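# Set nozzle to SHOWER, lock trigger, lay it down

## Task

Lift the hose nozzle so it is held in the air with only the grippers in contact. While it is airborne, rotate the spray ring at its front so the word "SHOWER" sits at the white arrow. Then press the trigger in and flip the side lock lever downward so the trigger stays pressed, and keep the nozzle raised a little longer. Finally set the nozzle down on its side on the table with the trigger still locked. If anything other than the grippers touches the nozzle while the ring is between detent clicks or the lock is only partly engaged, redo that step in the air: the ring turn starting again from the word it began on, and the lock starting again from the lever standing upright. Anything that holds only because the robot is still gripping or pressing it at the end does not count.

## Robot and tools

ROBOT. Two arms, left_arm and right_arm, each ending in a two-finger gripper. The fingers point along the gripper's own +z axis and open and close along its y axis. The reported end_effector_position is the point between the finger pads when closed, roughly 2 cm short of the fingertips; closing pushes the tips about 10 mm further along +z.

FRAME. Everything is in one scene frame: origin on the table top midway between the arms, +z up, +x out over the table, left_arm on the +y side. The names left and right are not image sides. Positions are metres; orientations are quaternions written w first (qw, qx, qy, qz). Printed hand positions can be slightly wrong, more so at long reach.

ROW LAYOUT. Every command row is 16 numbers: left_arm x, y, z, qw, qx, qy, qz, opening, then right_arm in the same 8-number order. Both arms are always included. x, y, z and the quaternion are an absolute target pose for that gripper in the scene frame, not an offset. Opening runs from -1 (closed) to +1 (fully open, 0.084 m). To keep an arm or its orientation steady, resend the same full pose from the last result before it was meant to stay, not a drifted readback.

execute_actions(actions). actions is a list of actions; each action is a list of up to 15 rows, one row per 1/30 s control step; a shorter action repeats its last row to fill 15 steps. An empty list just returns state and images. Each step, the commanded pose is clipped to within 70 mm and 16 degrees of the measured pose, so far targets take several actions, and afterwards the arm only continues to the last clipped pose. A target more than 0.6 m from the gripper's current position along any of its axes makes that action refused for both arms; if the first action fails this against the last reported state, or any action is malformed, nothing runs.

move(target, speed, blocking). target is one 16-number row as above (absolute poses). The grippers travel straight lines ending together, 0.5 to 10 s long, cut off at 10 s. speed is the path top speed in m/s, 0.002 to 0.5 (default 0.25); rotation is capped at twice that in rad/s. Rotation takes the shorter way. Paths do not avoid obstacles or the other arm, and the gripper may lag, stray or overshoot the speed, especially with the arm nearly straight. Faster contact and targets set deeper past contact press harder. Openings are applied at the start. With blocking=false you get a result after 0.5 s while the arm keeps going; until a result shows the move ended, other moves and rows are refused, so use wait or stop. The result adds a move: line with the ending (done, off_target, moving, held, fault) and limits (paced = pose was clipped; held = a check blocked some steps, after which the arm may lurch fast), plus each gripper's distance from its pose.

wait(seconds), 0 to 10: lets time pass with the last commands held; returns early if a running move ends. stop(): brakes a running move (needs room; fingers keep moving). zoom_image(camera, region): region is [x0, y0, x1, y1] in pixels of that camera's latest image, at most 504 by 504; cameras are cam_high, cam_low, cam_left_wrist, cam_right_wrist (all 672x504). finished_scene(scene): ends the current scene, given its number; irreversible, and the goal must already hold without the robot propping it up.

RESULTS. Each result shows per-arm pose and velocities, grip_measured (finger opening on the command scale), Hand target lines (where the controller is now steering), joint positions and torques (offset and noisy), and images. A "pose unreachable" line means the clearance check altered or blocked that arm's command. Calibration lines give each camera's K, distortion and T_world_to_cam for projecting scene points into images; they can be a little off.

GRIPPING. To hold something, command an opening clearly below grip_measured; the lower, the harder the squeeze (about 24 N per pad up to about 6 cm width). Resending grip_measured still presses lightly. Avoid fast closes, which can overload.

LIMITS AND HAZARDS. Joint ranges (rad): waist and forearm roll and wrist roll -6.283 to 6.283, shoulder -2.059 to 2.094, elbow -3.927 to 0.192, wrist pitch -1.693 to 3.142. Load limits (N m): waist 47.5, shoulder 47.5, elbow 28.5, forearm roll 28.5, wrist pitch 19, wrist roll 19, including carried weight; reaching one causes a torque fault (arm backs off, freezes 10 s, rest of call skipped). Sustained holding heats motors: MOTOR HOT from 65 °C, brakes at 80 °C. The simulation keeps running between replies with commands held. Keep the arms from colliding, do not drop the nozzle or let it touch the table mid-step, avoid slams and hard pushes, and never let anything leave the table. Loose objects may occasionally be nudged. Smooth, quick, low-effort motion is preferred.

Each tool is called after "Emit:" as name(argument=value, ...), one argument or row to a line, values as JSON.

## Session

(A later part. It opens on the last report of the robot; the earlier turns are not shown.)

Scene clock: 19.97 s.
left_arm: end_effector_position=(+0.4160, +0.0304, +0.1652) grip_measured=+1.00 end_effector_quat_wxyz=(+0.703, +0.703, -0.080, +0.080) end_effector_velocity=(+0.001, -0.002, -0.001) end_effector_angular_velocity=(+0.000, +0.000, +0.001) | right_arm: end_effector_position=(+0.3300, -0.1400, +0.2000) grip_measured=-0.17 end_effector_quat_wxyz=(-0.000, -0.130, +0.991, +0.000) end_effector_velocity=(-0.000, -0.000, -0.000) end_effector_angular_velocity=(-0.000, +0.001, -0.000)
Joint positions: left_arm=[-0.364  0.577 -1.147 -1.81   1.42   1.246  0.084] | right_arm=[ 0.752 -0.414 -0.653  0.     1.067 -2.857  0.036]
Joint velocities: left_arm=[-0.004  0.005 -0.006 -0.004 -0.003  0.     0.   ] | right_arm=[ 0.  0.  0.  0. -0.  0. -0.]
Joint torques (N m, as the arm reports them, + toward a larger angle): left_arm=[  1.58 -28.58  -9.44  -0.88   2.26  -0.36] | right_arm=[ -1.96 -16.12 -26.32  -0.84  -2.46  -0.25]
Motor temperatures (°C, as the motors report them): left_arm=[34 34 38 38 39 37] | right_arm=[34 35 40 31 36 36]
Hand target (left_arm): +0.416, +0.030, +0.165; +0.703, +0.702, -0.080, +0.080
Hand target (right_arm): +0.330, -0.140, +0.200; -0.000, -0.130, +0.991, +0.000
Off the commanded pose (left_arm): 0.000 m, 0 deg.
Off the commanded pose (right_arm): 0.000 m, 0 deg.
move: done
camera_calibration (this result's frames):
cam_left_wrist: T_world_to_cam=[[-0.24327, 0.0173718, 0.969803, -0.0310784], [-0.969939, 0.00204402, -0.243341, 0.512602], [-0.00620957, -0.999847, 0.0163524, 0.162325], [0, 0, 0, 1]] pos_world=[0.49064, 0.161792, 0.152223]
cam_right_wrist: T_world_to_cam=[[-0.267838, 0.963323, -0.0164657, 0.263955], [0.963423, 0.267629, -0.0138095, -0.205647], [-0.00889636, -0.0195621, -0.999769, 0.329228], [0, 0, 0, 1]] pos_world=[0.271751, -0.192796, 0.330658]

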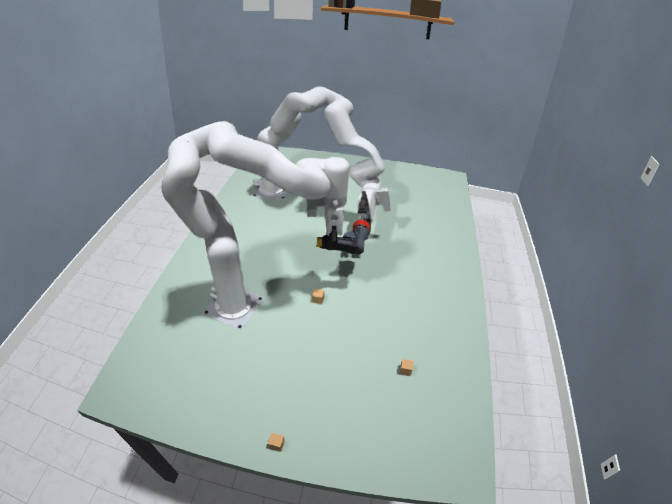

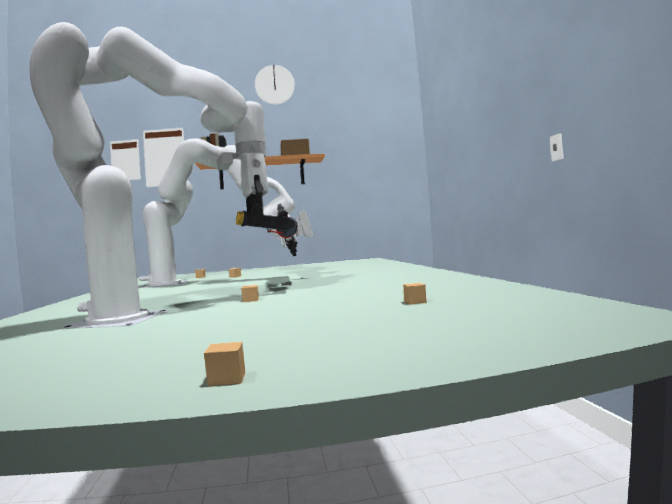

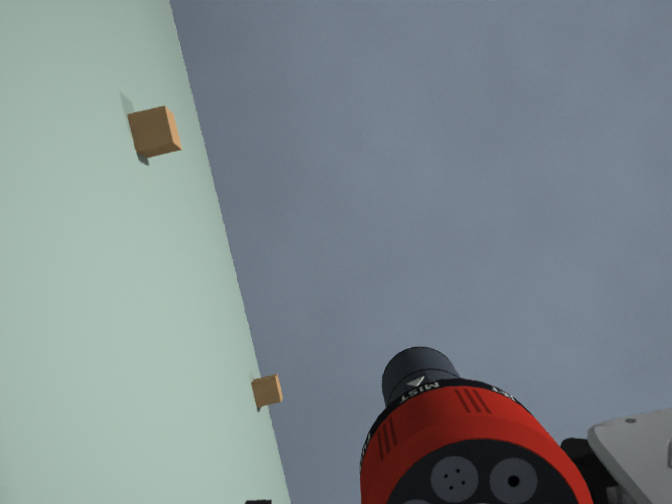

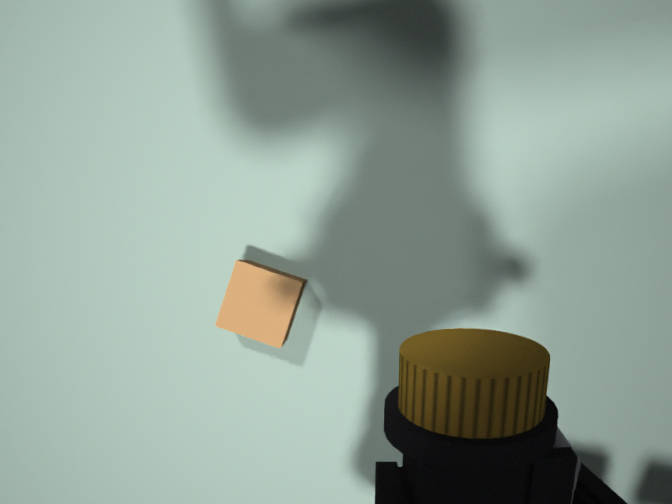

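Emit:
move(
  target=[0.415,-0.008,0.166,-0.702,-0.702,0.08,-0.08,1,0.33,-0.14,0.2,0,-0.13,0.99,0,-1],
  speed=0.06,
)

Emit:
execute_actions(
  actions=[
    [[0.415,-0.008,0.166,-0.702,-0.702,0.08,-0.08,0.45,0.33,-0.14,0.2,0,-0.13,0.99,0,-1]],
    [[0.415,-0.008,0.166,-0.702,-0.702,0.08,-0.08,-0.3,0.33,-0.14,0.2,0,-0.13,0.99,0,-1]],
  ],
)

Emit:
move(
  target=[0.415,-0.008,0.166,-0.5,-0.5,-0.5,0.5,-0.3,0.33,-0.14,0.2,0,-0.13,0.99,0,-1],
  speed=0.25,
)

Emit:
move(
  target=[0.415,-0.008,0.166,-0.5,-0.5,-0.5,0.5,1,0.33,-0.14,0.2,0,-0.13,0.99,0,-1],
)

Emit:
move(
  target=[0.415,0.17,0.2,-0.5,-0.5,-0.5,0.5,1,0.33,-0.14,0.2,0,-0.13,0.99,0,-1],
  speed=0.15,
)

Scene clock: 22.40 s.
left_arm: end_effector_position=(+0.4150, -0.0077, +0.1660) grip_measured=+1.00 end_effector_quat_wxyz=(+0.703, +0.703, -0.080, +0.080) end_effector_velocity=(+0.000, -0.002, -0.000) end_effector_angular_velocity=(+0.000, +0.000, +0.001) | right_arm: end_effector_position=(+0.3300, -0.1400, +0.2000) grip_measured=-0.17 end_effector_quat_wxyz=(+0.000, -0.130, +0.991, +0.000) end_effector_velocity=(+0.000, +0.000, +0.001) end_effector_angular_velocity=(+0.001, -0.001, +0.000)
Joint positions: left_arm=[-0.444  0.602 -1.194 -1.876  1.372  1.236  0.084] | right_arm=[ 0.752 -0.414 -0.653  0.     1.067 -2.857  0.036]
Joint velocities: left_arm=[-0.004  0.002 -0.004 -0.004 -0.003 -0.001  0.   ] | right_arm=[-0.    -0.001 -0.001 -0.     0.     0.     0.   ]
Joint torques (N m, as the arm reports them, + toward a larger angle): left_arm=[  1.91 -28.94  -9.86  -0.98   2.26  -0.29] | right_arm=[ -2.18 -16.28 -26.58  -0.61  -2.61  -0.21]
Motor temperatures (°C, as the motors report them): left_arm=[34 34 38 38 39 37] | right_arm=[34 35 40 31 36 36]
Hand target (left_arm): +0.415, -0.008, +0.166; +0.703, +0.703, -0.080, +0.080
Hand target (right_arm): +0.330, -0.140, +0.200; -0.000, -0.130, +0.991, -0.000
Off the commanded pose (left_arm): 0.000 m, 0 deg.
Off the commanded pose (right_arm): 0.000 m, 0 deg.
move: done
camera_calibration (this result's frames):
cam_left_wrist: T_world_to_cam=[[-0.243138, 0.0172844, 0.969838, -0.0314968], [-0.969972, 0.00205287, -0.243208, 0.51189], [-0.00619466, -0.999849, 0.0162663, 0.12424], [0, 0, 0, 1]] pos_world=[0.48963, 0.123715, 0.153022]
cam_right_wrist: T_world_to_cam=[[-0.267838, 0.963323, -0.0164683, 0.263955], [0.963423, 0.26763, -0.0138075, -0.205651], [-0.00889368, -0.0195641, -0.999769, 0.329227], [0, 0, 0, 1]] pos_world=[0.271755, -0.192794, 0.330658]

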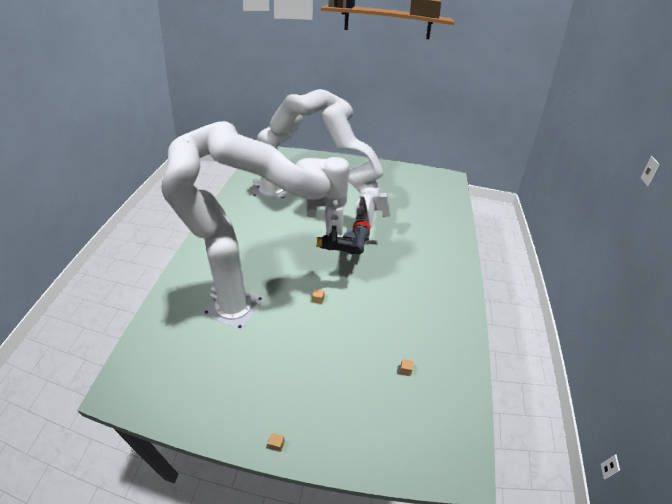

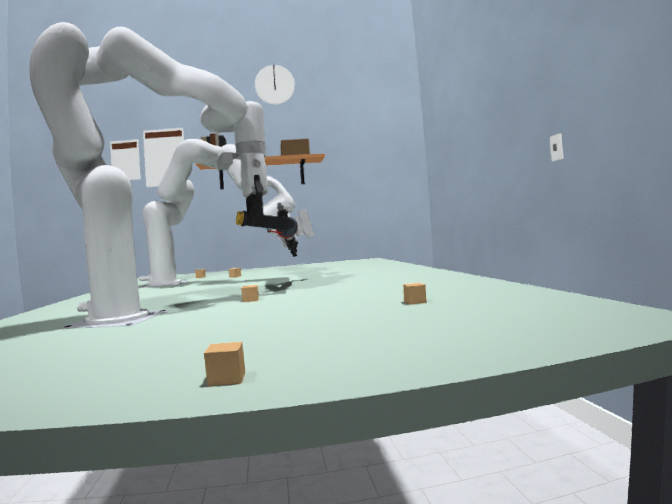

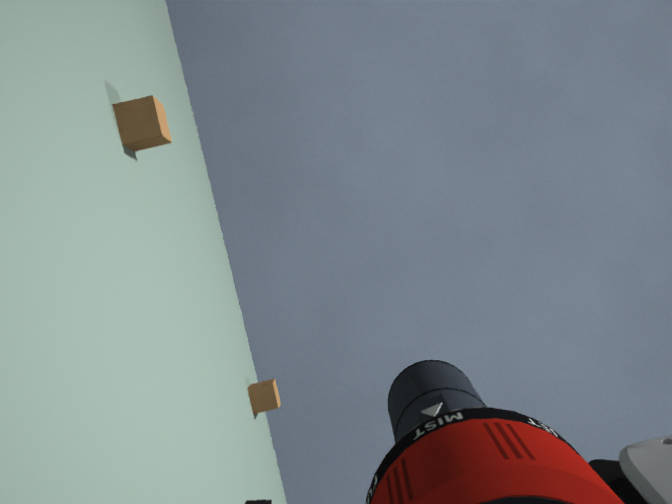

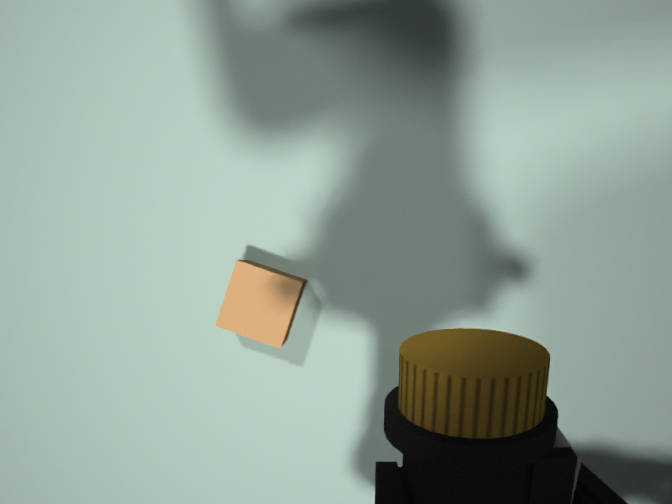

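Scene clock: 23.40 s.
left_arm: end_effector_position=(+0.4151, -0.0079, +0.1660) grip_measured=+0.32 end_effector_quat_wxyz=(+0.703, +0.703, -0.080, +0.080) end_effector_velocity=(+0.000, +0.000, +0.000) end_effector_angular_velocity=(-0.000, -0.000, +0.001) | right_arm: end_effector_position=(+0.3300, -0.1401, +0.2000) grip_measured=-0.17 end_effector_quat_wxyz=(-0.000, -0.130, +0.991, -0.000) end_effector_velocity=(-0.000, -0.000, -0.000) end_effector_angular_velocity=(+0.000, -0.000, +0.000)
Joint positions: left_arm=[-0.445  0.602 -1.195 -1.876  1.371  1.236  0.058] | right_arm=[ 0.752 -0.414 -0.653 -0.     1.067 -2.857  0.037]
Joint velocities: left_arm=[ 0. -0. -0. -0.  0.  0.  0.] | right_arm=[ 0.    -0.001  0.001  0.    -0.    -0.     0.   ]
Joint torques (N m, as the arm reports them, + toward a larger angle): left_arm=[  1.02 -28.72  -9.87  -0.92   2.16  -0.37] | right_arm=[ -1.34 -17.07 -26.77  -0.17  -2.89  -0.26]
Motor temperatures (°C, as the motors report them): left_arm=[34 34 38 38 39 37] | right_arm=[34 35 40 31 36 36]
Hand target (left_arm): +0.415, -0.008, +0.166; +0.703, +0.703, -0.080, +0.080
Hand target (right_arm): +0.330, -0.140, +0.200; +0.000, -0.130, +0.991, -0.000
Off the commanded pose (left_arm): 0.000 m, 0 deg.
Off the commanded pose (right_arm): 0.000 m, 0 deg.
camera_calibration (this result's frames):
cam_left_wrist: T_world_to_cam=[[-0.243168, 0.0171378, 0.969833, -0.0313985], [-0.969964, 0.00212533, -0.243239, 0.511909], [-0.0062298, -0.999851, 0.0161063, 0.124042], [0, 0, 0, 1]] pos_world=[0.489671, 0.123474, 0.15297]
cam_right_wrist: T_world_to_cam=[[-0.267754, 0.963345, -0.0165578, 0.263997], [0.963445, 0.267542, -0.0139686, -0.2056], [-0.00902665, -0.0196927, -0.999765, 0.329212], [0, 0, 0, 1]] pos_world=[0.271742, -0.192831, 0.330634]

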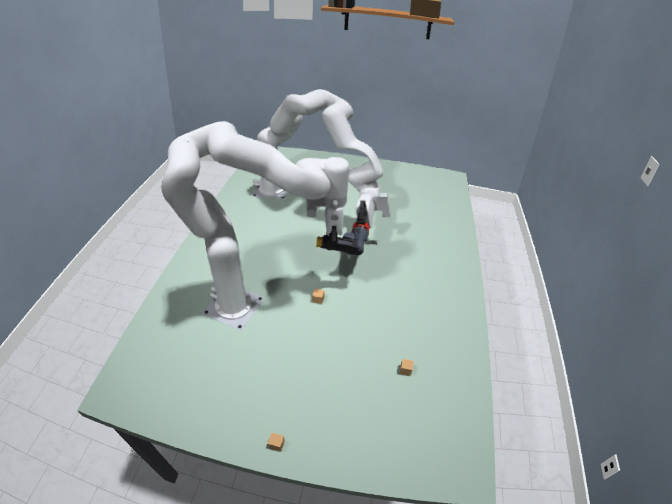

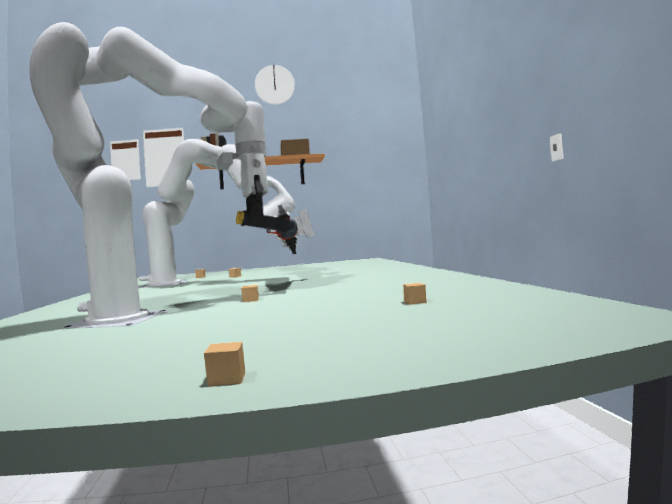

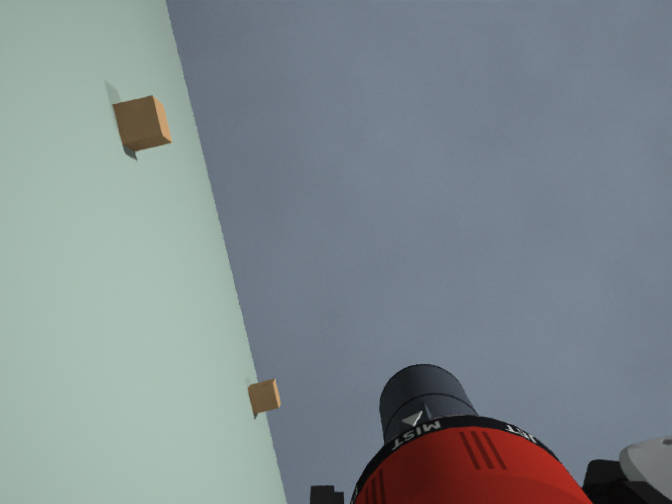

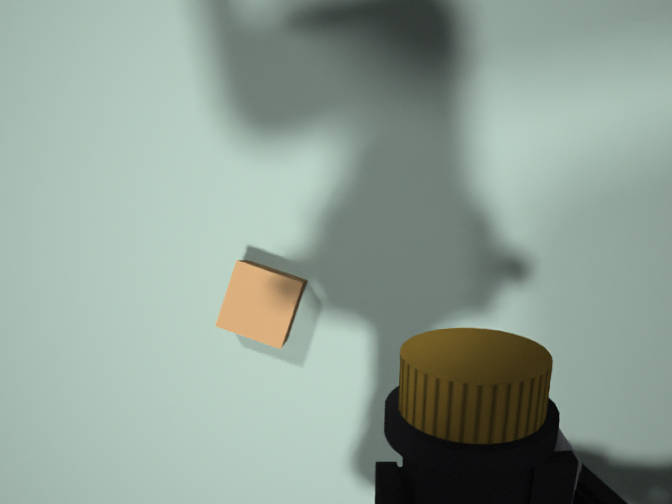

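Scene clock: 27.53 s.
left_arm: end_effector_position=(+0.4146, -0.0083, +0.1660) grip_measured=+0.32 end_effector_quat_wxyz=(+0.500, +0.500, +0.499, -0.500) end_effector_velocity=(-0.000, -0.001, -0.000) end_effector_angular_velocity=(+0.001, +0.010, -0.002) | right_arm: end_effector_position=(+0.3302, -0.1399, +0.2002) grip_measured=-0.17 end_effector_quat_wxyz=(+0.000, -0.130, +0.992, +0.000) end_effector_velocity=(-0.000, +0.000, -0.000) end_effector_angular_velocity=(-0.001, +0.001, -0.000)
Joint positions: left_arm=[-0.446  0.602 -1.194 -1.876  1.372 -0.561  0.058] | right_arm=[ 0.752 -0.414 -0.653  0.     1.066 -2.857  0.037]
Joint velocities: left_arm=[-0.001  0.    -0.001  0.001 -0.001 -0.011 -0.   ] | right_arm=[ 0.     0.001  0.     0.     0.     0.    -0.   ]
Joint torques (N m, as the arm reports them, + toward a larger angle): left_arm=[  3.66 -30.61 -12.06  -2.31   1.42  -0.55] | right_arm=[  0.58 -14.59 -21.39  -0.07  -0.23  -1.7 ]
Motor temperatures (°C, as the motors report them): left_arm=[34 35 38 38 39 37] | right_arm=[34 35 41 31 36 36]
Hand target (left_arm): +0.415, -0.008, +0.166; +0.500, +0.500, +0.500, -0.500
Hand target (right_arm): +0.330, -0.140, +0.200; +0.000, -0.130, +0.991, -0.000
Off the commanded pose (left_arm): 0.001 m, 0 deg.
Off the commanded pose (right_arm): 0.000 m, 0 deg.
move: done
camera_calibration (this result's frames):
cam_left_wrist: T_world_to_cam=[[0.999673, 0.0162655, 0.0197431, -0.389094], [-0.0197893, 0.00268437, 0.999801, -0.0888527], [0.0162093, -0.999864, 0.00300537, 0.11653], [0, 0, 0, 1]] pos_world=[0.38532, 0.123081, 0.0961666]
cam_right_wrist: T_world_to_cam=[[-0.267232, 0.963496, -0.0162158, 0.263668], [0.963598, 0.267043, -0.0129103, -0.206231], [-0.00810871, -0.0190755, -0.999785, 0.329237], [0, 0, 0, 1]] pos_world=[0.271854, -0.19269, 0.330779]

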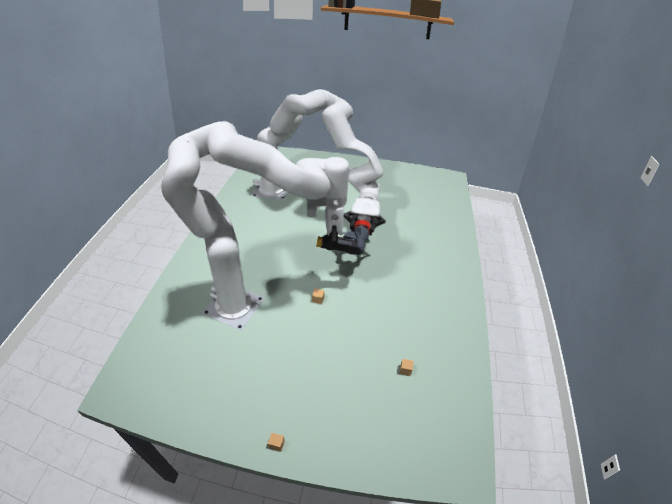

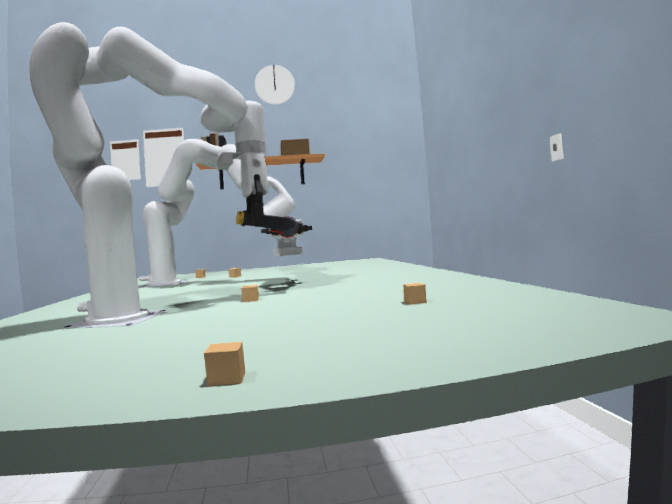

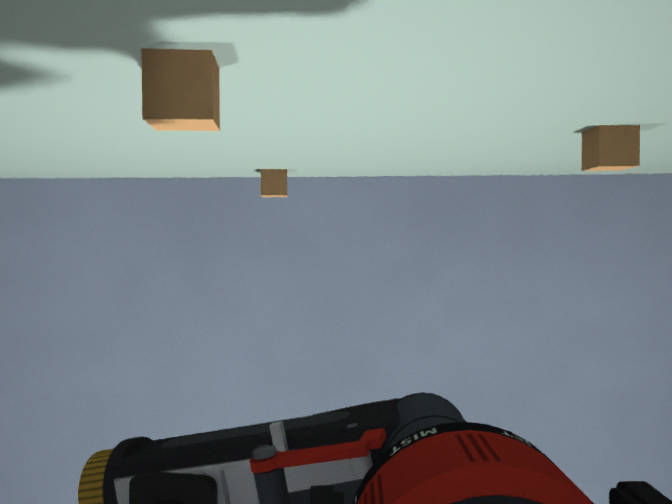

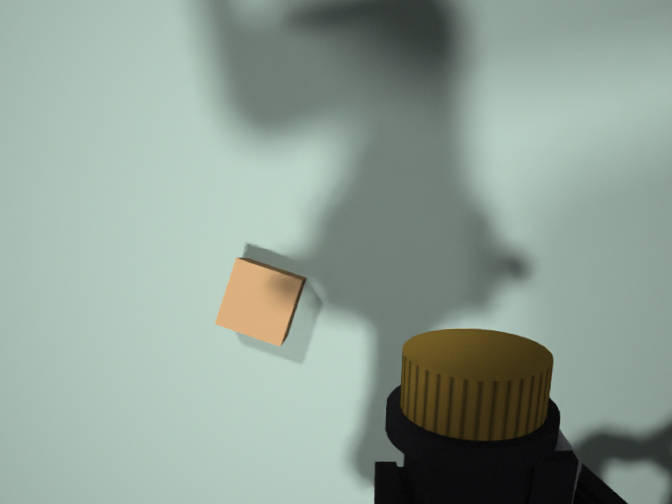

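Scene clock: 28.23 s.
left_arm: end_effector_position=(+0.4151, -0.0080, +0.1661) grip_measured=+1.00 end_effector_quat_wxyz=(+0.500, +0.500, +0.500, -0.500) end_effector_velocity=(-0.000, +0.000, -0.000) end_effector_angular_velocity=(-0.000, +0.001, -0.000) | right_arm: end_effector_position=(+0.3299, -0.1400, +0.1999) grip_measured=-0.17 end_effector_quat_wxyz=(-0.000, -0.130, +0.991, -0.000) end_effector_velocity=(+0.000, -0.000, +0.000) end_effector_angular_velocity=(+0.000, -0.001, -0.001)
Joint positions: left_arm=[-0.445  0.602 -1.195 -1.876  1.371 -0.562  0.084] | right_arm=[ 0.752 -0.414 -0.653  0.     1.067 -2.857  0.036]
Joint velocities: left_arm=[ 0.  0.  0.  0.  0. -0.  0.] | right_arm=[-0.001 -0.001  0.    -0.    -0.001  0.    -0.   ]
Joint torques (N m, as the arm reports them, + toward a larger angle): left_arm=[  1.29 -28.8   -9.76  -0.92   2.2   -0.36] | right_arm=[ -2.5  -16.38 -26.03  -0.84  -2.54  -0.17]
Motor temperatures (°C, as the motors report them): left_arm=[34 35 38 38 39 37] | right_arm=[34 35 41 31 36 36]
Hand target (left_arm): +0.415, -0.008, +0.166; +0.500, +0.500, +0.500, -0.500
Hand target (right_arm): +0.330, -0.140, +0.200; -0.000, -0.130, +0.991, +0.000
Off the commanded pose (left_arm): 0.000 m, 0 deg.
Off the commanded pose (right_arm): 0.000 m, 0 deg.
move: done
camera_calibration (this result's frames):
cam_left_wrist: T_world_to_cam=[[0.999671, 0.0173383, 0.0189234, -0.389432], [-0.0189669, 0.0023448, 0.999817, -0.0892121], [0.0172908, -0.999847, 0.00267288, 0.116448], [0, 0, 0, 1]] pos_world=[0.385598, 0.123392, 0.096254]
cam_right_wrist: T_world_to_cam=[[-0.267926, 0.963298, -0.0165129, 0.263975], [0.963397, 0.267713, -0.0140061, -0.205536], [-0.00907136, -0.0196611, -0.999766, 0.329216], [0, 0, 0, 1]] pos_world=[0.271725, -0.192789, 0.330619]

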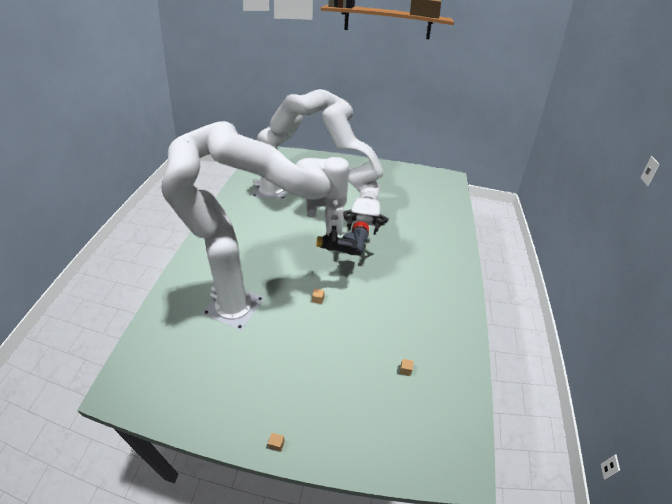

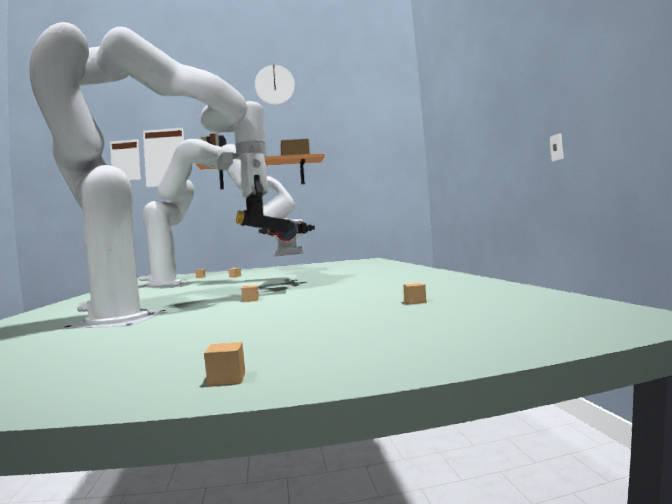

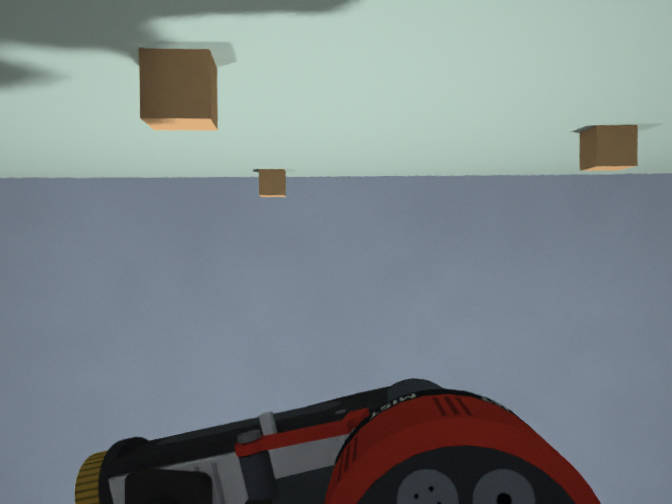

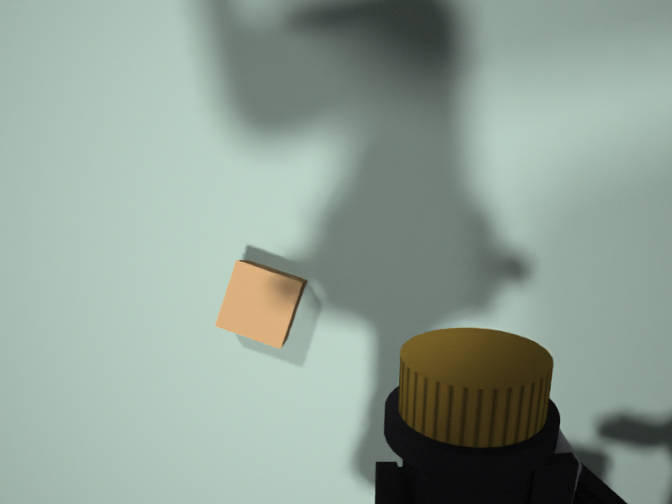

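Scene clock: 30.03 s.
left_arm: end_effector_position=(+0.4150, +0.1696, +0.1997) grip_measured=+1.00 end_effector_quat_wxyz=(+0.500, +0.500, +0.500, -0.500) end_effector_velocity=(+0.001, +0.003, +0.001) end_effector_angular_velocity=(+0.000, -0.001, +0.003) | right_arm: end_effector_position=(+0.3300, -0.1400, +0.2000) grip_measured=-0.17 end_effector_quat_wxyz=(+0.000, -0.130, +0.991, -0.000) end_effector_velocity=(+0.000, +0.000, +0.000) end_effector_angular_velocity=(+0.000, -0.000, -0.000)
Joint positions: left_arm=[-0.049  0.445 -1.047 -1.543  1.589 -0.602  0.084] | right_arm=[ 0.752 -0.414 -0.653  0.     1.067 -2.857  0.036]
Joint velocities: left_arm=[ 0.008 -0.001 -0.     0.004  0.003 -0.001  0.   ] | right_arm=[-0.     0.001 -0.001  0.     0.     0.     0.   ]
Joint torques (N m, as the arm reports them, + toward a larger angle): left_arm=[  1.71 -25.83  -9.45  -1.09   2.08  -0.34] | right_arm=[ -2.12 -16.7  -26.13  -0.44  -2.6   -0.35]
Motor temperatures (°C, as the motors report them): left_arm=[34 35 38 38 39 37] | right_arm=[34 35 41 31 36 36]
Hand target (left_arm): +0.415, +0.170, +0.200; +0.500, +0.500, +0.500, -0.500
Hand target (right_arm): +0.330, -0.140, +0.200; +0.000, -0.130, +0.991, -0.000
Off the commanded pose (left_arm): 0.001 m, 0 deg.
Off the commanded pose (right_arm): 0.000 m, 0 deg.
move: done
camera_calibration (this result's frames):
cam_left_wrist: T_world_to_cam=[[0.99968, 0.0169934, 0.0187557, -0.39301], [-0.0187893, 0.00182505, 0.999822, -0.123243], [0.0169562, -0.999854, 0.00214376, 0.294138], [0, 0, 0, 1]] pos_world=[0.385581, 0.300999, 0.129961]
cam_right_wrist: T_world_to_cam=[[-0.267839, 0.963323, -0.0164691, 0.263955], [0.963423, 0.267631, -0.0138076, -0.205651], [-0.00889352, -0.0195649, -0.999769, 0.329227], [0, 0, 0, 1]] pos_world=[0.271754, -0.192794, 0.330658]

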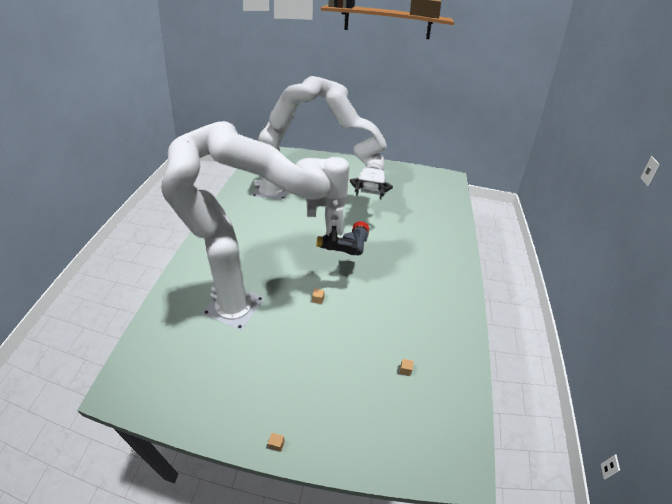

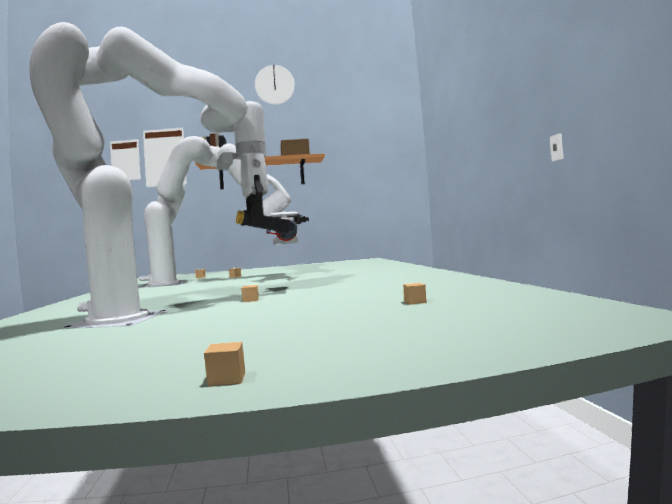

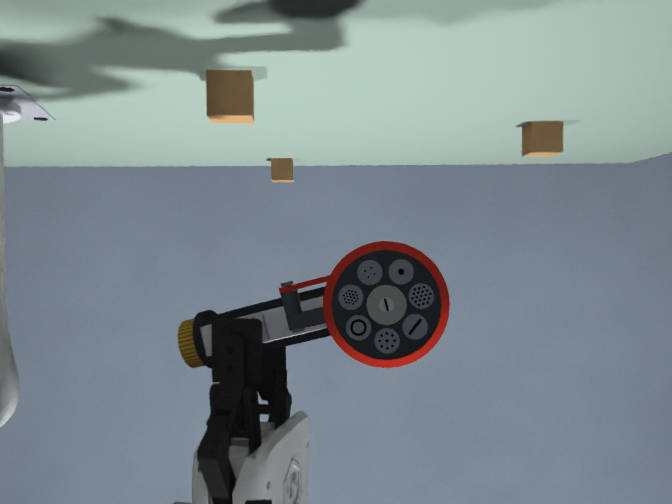

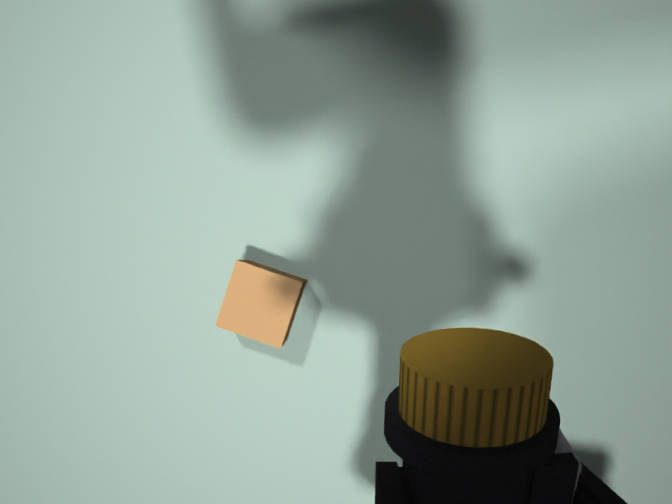

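Emit:
move(
  target=[0.38,0.13,0.295,-0.5,-0.5,-0.5,0.5,-1,0.33,0.0,0.2,0.182,0,0.706,0.682,-1],
  speed=0.2,
)

Scene clock: 35.43 s.
left_arm: end_effector_position=(+0.3799, +0.1301, +0.2949) grip_measured=-1.00 end_effector_quat_wxyz=(+0.500, +0.500, +0.500, -0.500) end_effector_velocity=(+0.000, +0.000, +0.000) end_effector_angular_velocity=(+0.000, -0.000, +0.000) | right_arm: end_effector_position=(+0.3295, -0.0001, +0.2002) grip_measured=-0.17 end_effector_quat_wxyz=(+0.184, +0.000, +0.708, +0.682) end_effector_velocity=(-0.000, +0.001, -0.000) end_effector_angular_velocity=(+0.011, -0.002, +0.003)
Joint positions: left_arm=[-0.148  0.132 -0.9   -1.619  1.525 -0.767  0.   ] | right_arm=[ 0.592 -0.128 -0.28   2.178  1.327 -4.643  0.037]
Joint velocities: left_arm=[ 0.    -0.001  0.     0.    -0.001 -0.001  0.   ] | right_arm=[-0.002  0.015 -0.002  0.002  0.02  -0.01   0.   ]
Joint torques (N m, as the arm reports them, + toward a larger angle): left_arm=[  1.83 -21.64 -10.65  -1.41   2.05  -0.43] | right_arm=[ -2.07 -17.81 -18.76   0.62   2.89  -0.33]
Motor temperatures (°C, as the motors report them): left_arm=[34 35 39 38 39 37] | right_arm=[34 35 42 31 36 36]
Hand target (left_arm): +0.380, +0.130, +0.295; +0.500, +0.500, +0.500, -0.500
Hand target (right_arm): +0.329, +0.000, +0.200; +0.184, +0.000, +0.707, +0.683
Off the commanded pose (left_arm): 0.000 m, 0 deg.
Off the commanded pose (right_arm): 0.001 m, 0 deg.
move: done
camera_calibration (this result's frames):
cam_left_wrist: T_world_to_cam=[[0.999669, 0.0177056, 0.0186484, -0.359066], [-0.0187004, 0.00277459, 0.999821, -0.219163], [0.0176507, -0.999839, 0.00310477, 0.254507], [0, 0, 0, 1]] pos_world=[0.350357, 0.261432, 0.22503]
cam_right_wrist: T_world_to_cam=[[-0.255914, 0.0878361, 0.962701, -0.071014], [0.933346, -0.236884, 0.269724, -0.289527], [0.25174, 0.967559, -0.0213594, 0.0505013], [0, 0, 0, 1]] pos_world=[0.239342, -0.11121, 0.147536]

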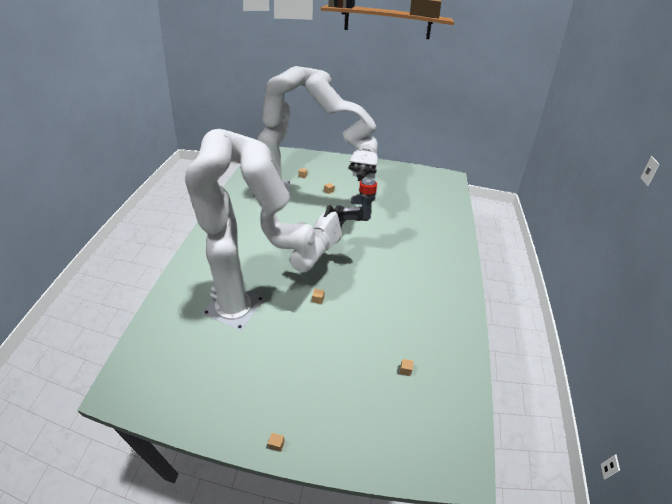

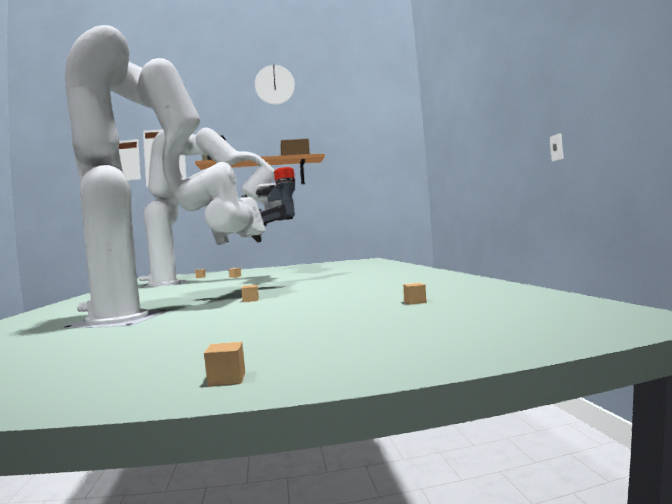

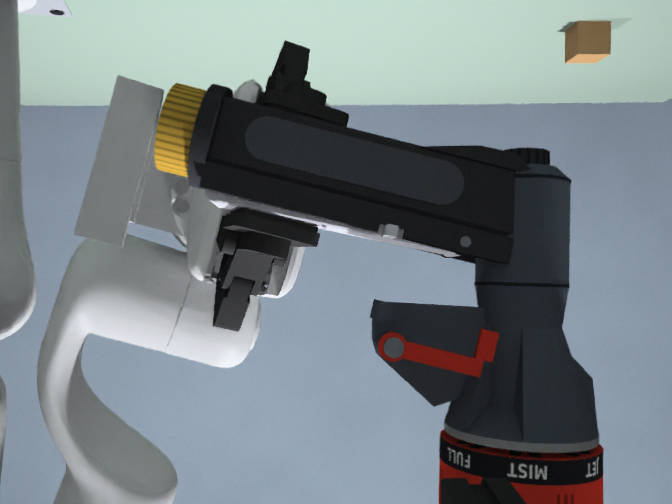

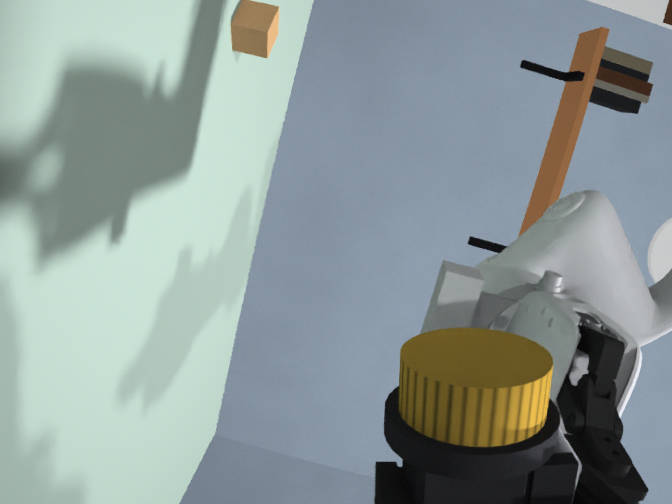

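Emit:
move(
  target=[0.38,0.075,0.286,-0.5,-0.5,-0.5,0.5,-1,0.33,0.0,0.2,0.182,0,0.706,0.682,-1],
  speed=0.06,
)

Scene clock: 38.97 s.
left_arm: end_effector_position=(+0.3800, +0.0753, +0.2861) grip_measured=-1.00 end_effector_quat_wxyz=(+0.500, +0.500, +0.500, -0.500) end_effector_velocity=(+0.000, -0.002, -0.000) end_effector_angular_velocity=(+0.000, -0.000, -0.001) | right_arm: end_effector_position=(+0.3300, +0.0000, +0.2000) grip_measured=-0.17 end_effector_quat_wxyz=(+0.182, +0.000, +0.707, +0.683) end_effector_velocity=(-0.000, -0.000, -0.000) end_effector_angular_velocity=(-0.000, +0.000, +0.000)
Joint positions: left_arm=[-0.288  0.173 -0.929 -1.722  1.43  -0.745  0.   ] | right_arm=[ 0.589 -0.123 -0.284  2.174  1.331 -4.642  0.037]
Joint velocities: left_arm=[-0.006  0.003 -0.003 -0.004 -0.004  0.001  0.   ] | right_arm=[-0.  0.  0. -0.  0.  0.  0.]
Joint torques (N m, as the arm reports them, + toward a larger angle): left_arm=[  1.81 -22.7  -10.84  -1.12   2.09  -0.44] | right_arm=[ -2.57 -17.9  -18.42   0.61   2.86  -0.34]
Motor temperatures (°C, as the motors report them): left_arm=[34 35 39 38 39 37] | right_arm=[34 35 41 31 36 36]
Hand target (left_arm): +0.380, +0.075, +0.286; +0.500, +0.500, +0.500, -0.500
Hand target (right_arm): +0.330, +0.000, +0.200; +0.182, +0.000, +0.707, +0.683
Off the commanded pose (left_arm): 0.000 m, 0 deg.
Off the commanded pose (right_arm): 0.000 m, 0 deg.
move: done
camera_calibration (this result's frames):
cam_left_wrist: T_world_to_cam=[[0.999673, 0.0173506, 0.0187697, -0.35804], [-0.0188143, 0.00240997, 0.99982, -0.21016], [0.0173023, -0.999847, 0.00273562, 0.200024], [0, 0, 0, 1]] pos_world=[0.350508, 0.206712, 0.216296]
cam_right_wrist: T_world_to_cam=[[-0.254175, 0.0850647, 0.96341, -0.0713981], [0.934505, -0.235053, 0.267303, -0.289796], [0.24919, 0.968253, -0.0197489, 0.0507925], [0, 0, 0, 1]] pos_world=[0.240011, -0.111224, 0.147252]

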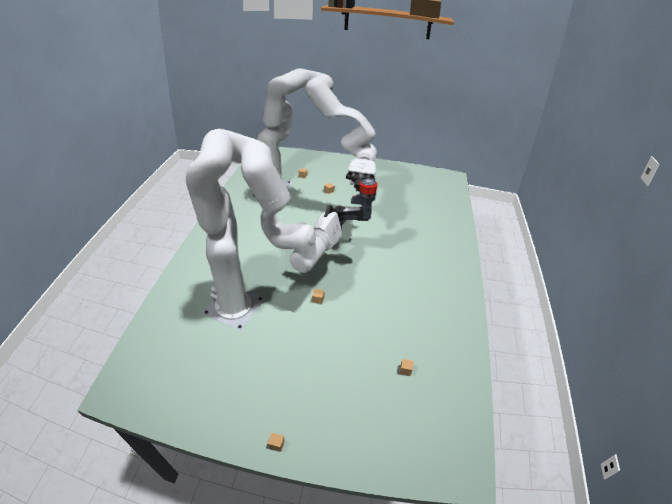

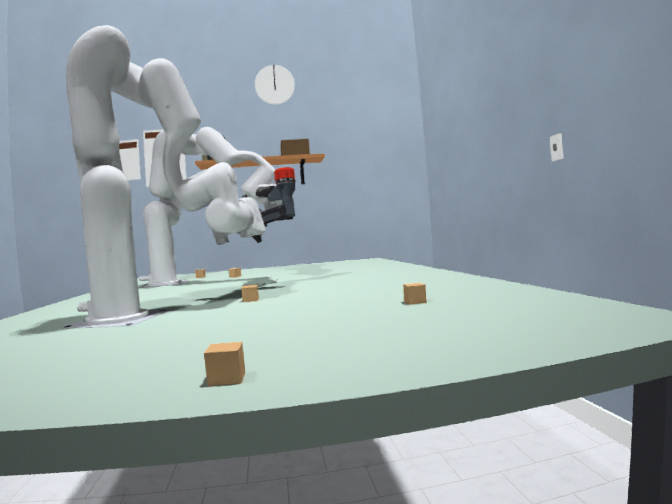

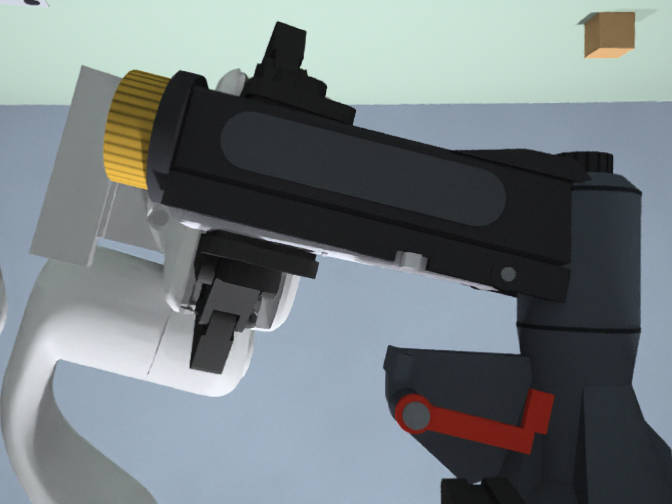

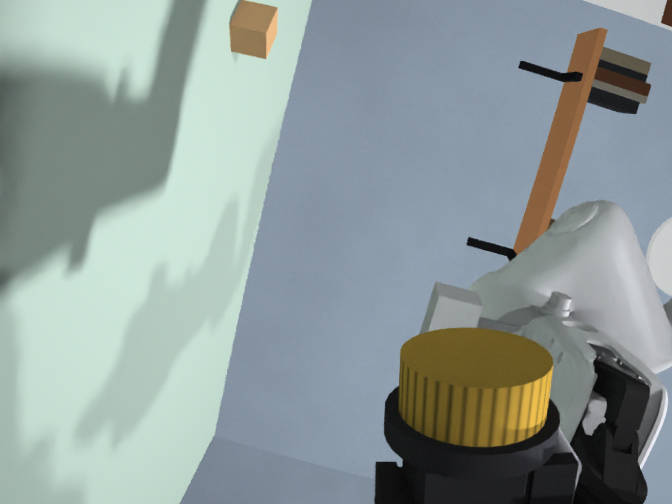

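Emit:
move(
  target=[0.383,0.06,0.288,-0.5,-0.5,-0.5,0.5,-1,0.33,0.0,0.2,0.182,0,0.706,0.682,-1],
  speed=0.02,
)

Scene clock: 42.10 s.
left_arm: end_effector_position=(+0.3829, +0.0602, +0.2880) grip_measured=-1.00 end_effector_quat_wxyz=(+0.500, +0.500, +0.500, -0.500) end_effector_velocity=(+0.001, -0.001, +0.000) end_effector_angular_velocity=(-0.000, -0.000, +0.001) | right_arm: end_effector_position=(+0.3300, +0.0000, +0.2000) grip_measured=-0.17 end_effector_quat_wxyz=(+0.182, -0.000, +0.707, +0.683) end_effector_velocity=(-0.000, -0.000, -0.000) end_effector_angular_velocity=(-0.000, +0.001, -0.000)
Joint positions: left_arm=[-0.323  0.187 -0.954 -1.746  1.404 -0.752  0.   ] | right_arm=[ 0.589 -0.123 -0.284  2.173  1.331 -4.642  0.037]
Joint velocities: left_arm=[-0.003  0.002 -0.003 -0.003 -0.003 -0.001  0.   ] | right_arm=[-0.     0.001  0.     0.     0.     0.     0.   ]
Joint torques (N m, as the arm reports them, + toward a larger angle): left_arm=[  1.79 -23.05 -10.8   -1.03   2.08  -0.46] | right_arm=[ -2.94 -17.79 -18.5    0.13   2.62  -0.56]
Motor temperatures (°C, as the motors report them): left_arm=[34 35 39 38 39 37] | right_arm=[34 35 41 31 36 36]
Hand target (left_arm): +0.383, +0.060, +0.288; +0.500, +0.500, +0.500, -0.500
Hand target (right_arm): +0.330, +0.000, +0.200; +0.182, -0.000, +0.707, +0.683
Off the commanded pose (left_arm): 0.000 m, 0 deg.
Off the commanded pose (right_arm): 0.000 m, 0 deg.
move: done
camera_calibration (this result's frames):
cam_left_wrist: T_world_to_cam=[[0.999675, 0.017273, 0.0187393, -0.360763], [-0.0187826, 0.00234547, 0.999821, -0.211964], [0.0172259, -0.999848, 0.00266914, 0.184887], [0, 0, 0, 1]] pos_world=[0.35348, 0.191587, 0.218193]
cam_right_wrist: T_world_to_cam=[[-0.254166, 0.0850601, 0.963413, -0.0713983], [0.93451, -0.235043, 0.267293, -0.289799], [0.249179, 0.968256, -0.0197497, 0.0507981], [0, 0, 0, 1]] pos_world=[0.240015, -0.111227, 0.14725]

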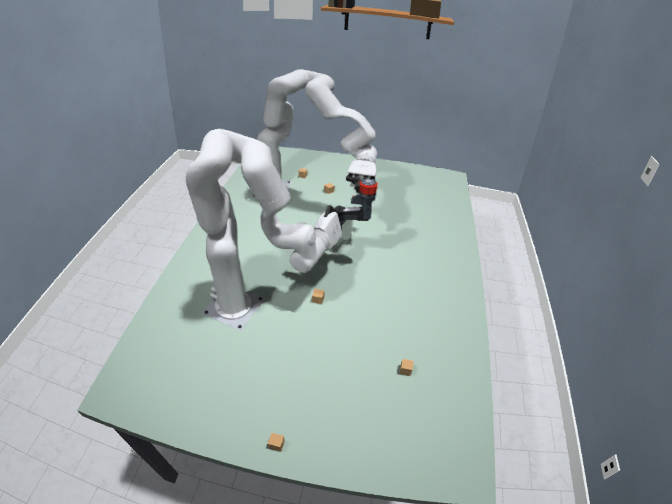

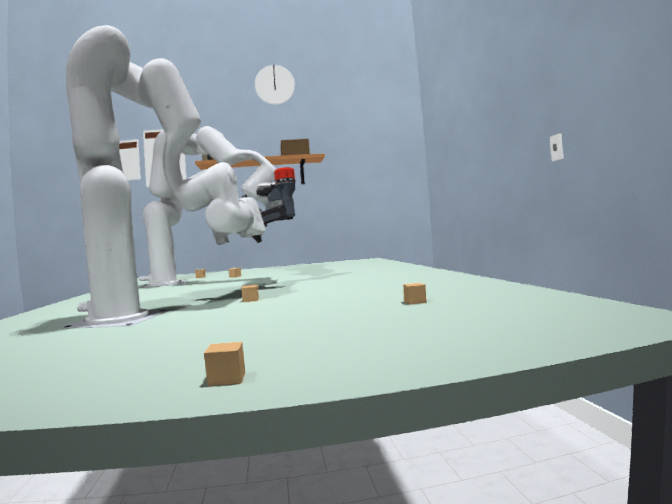

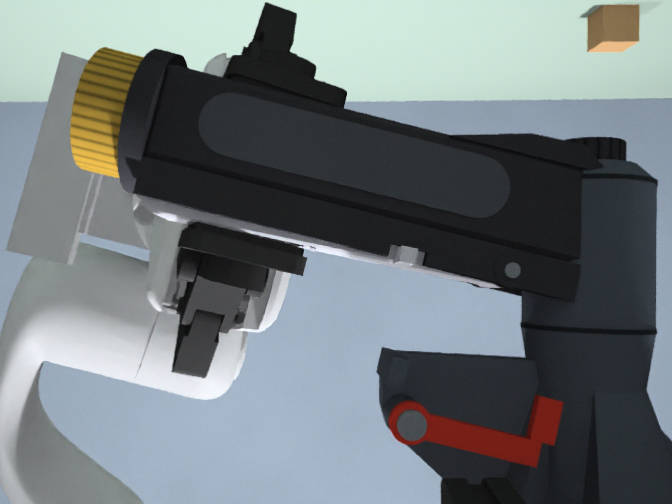

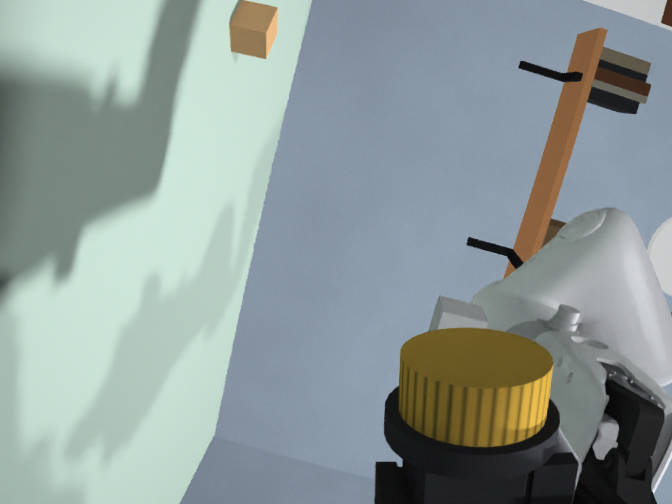

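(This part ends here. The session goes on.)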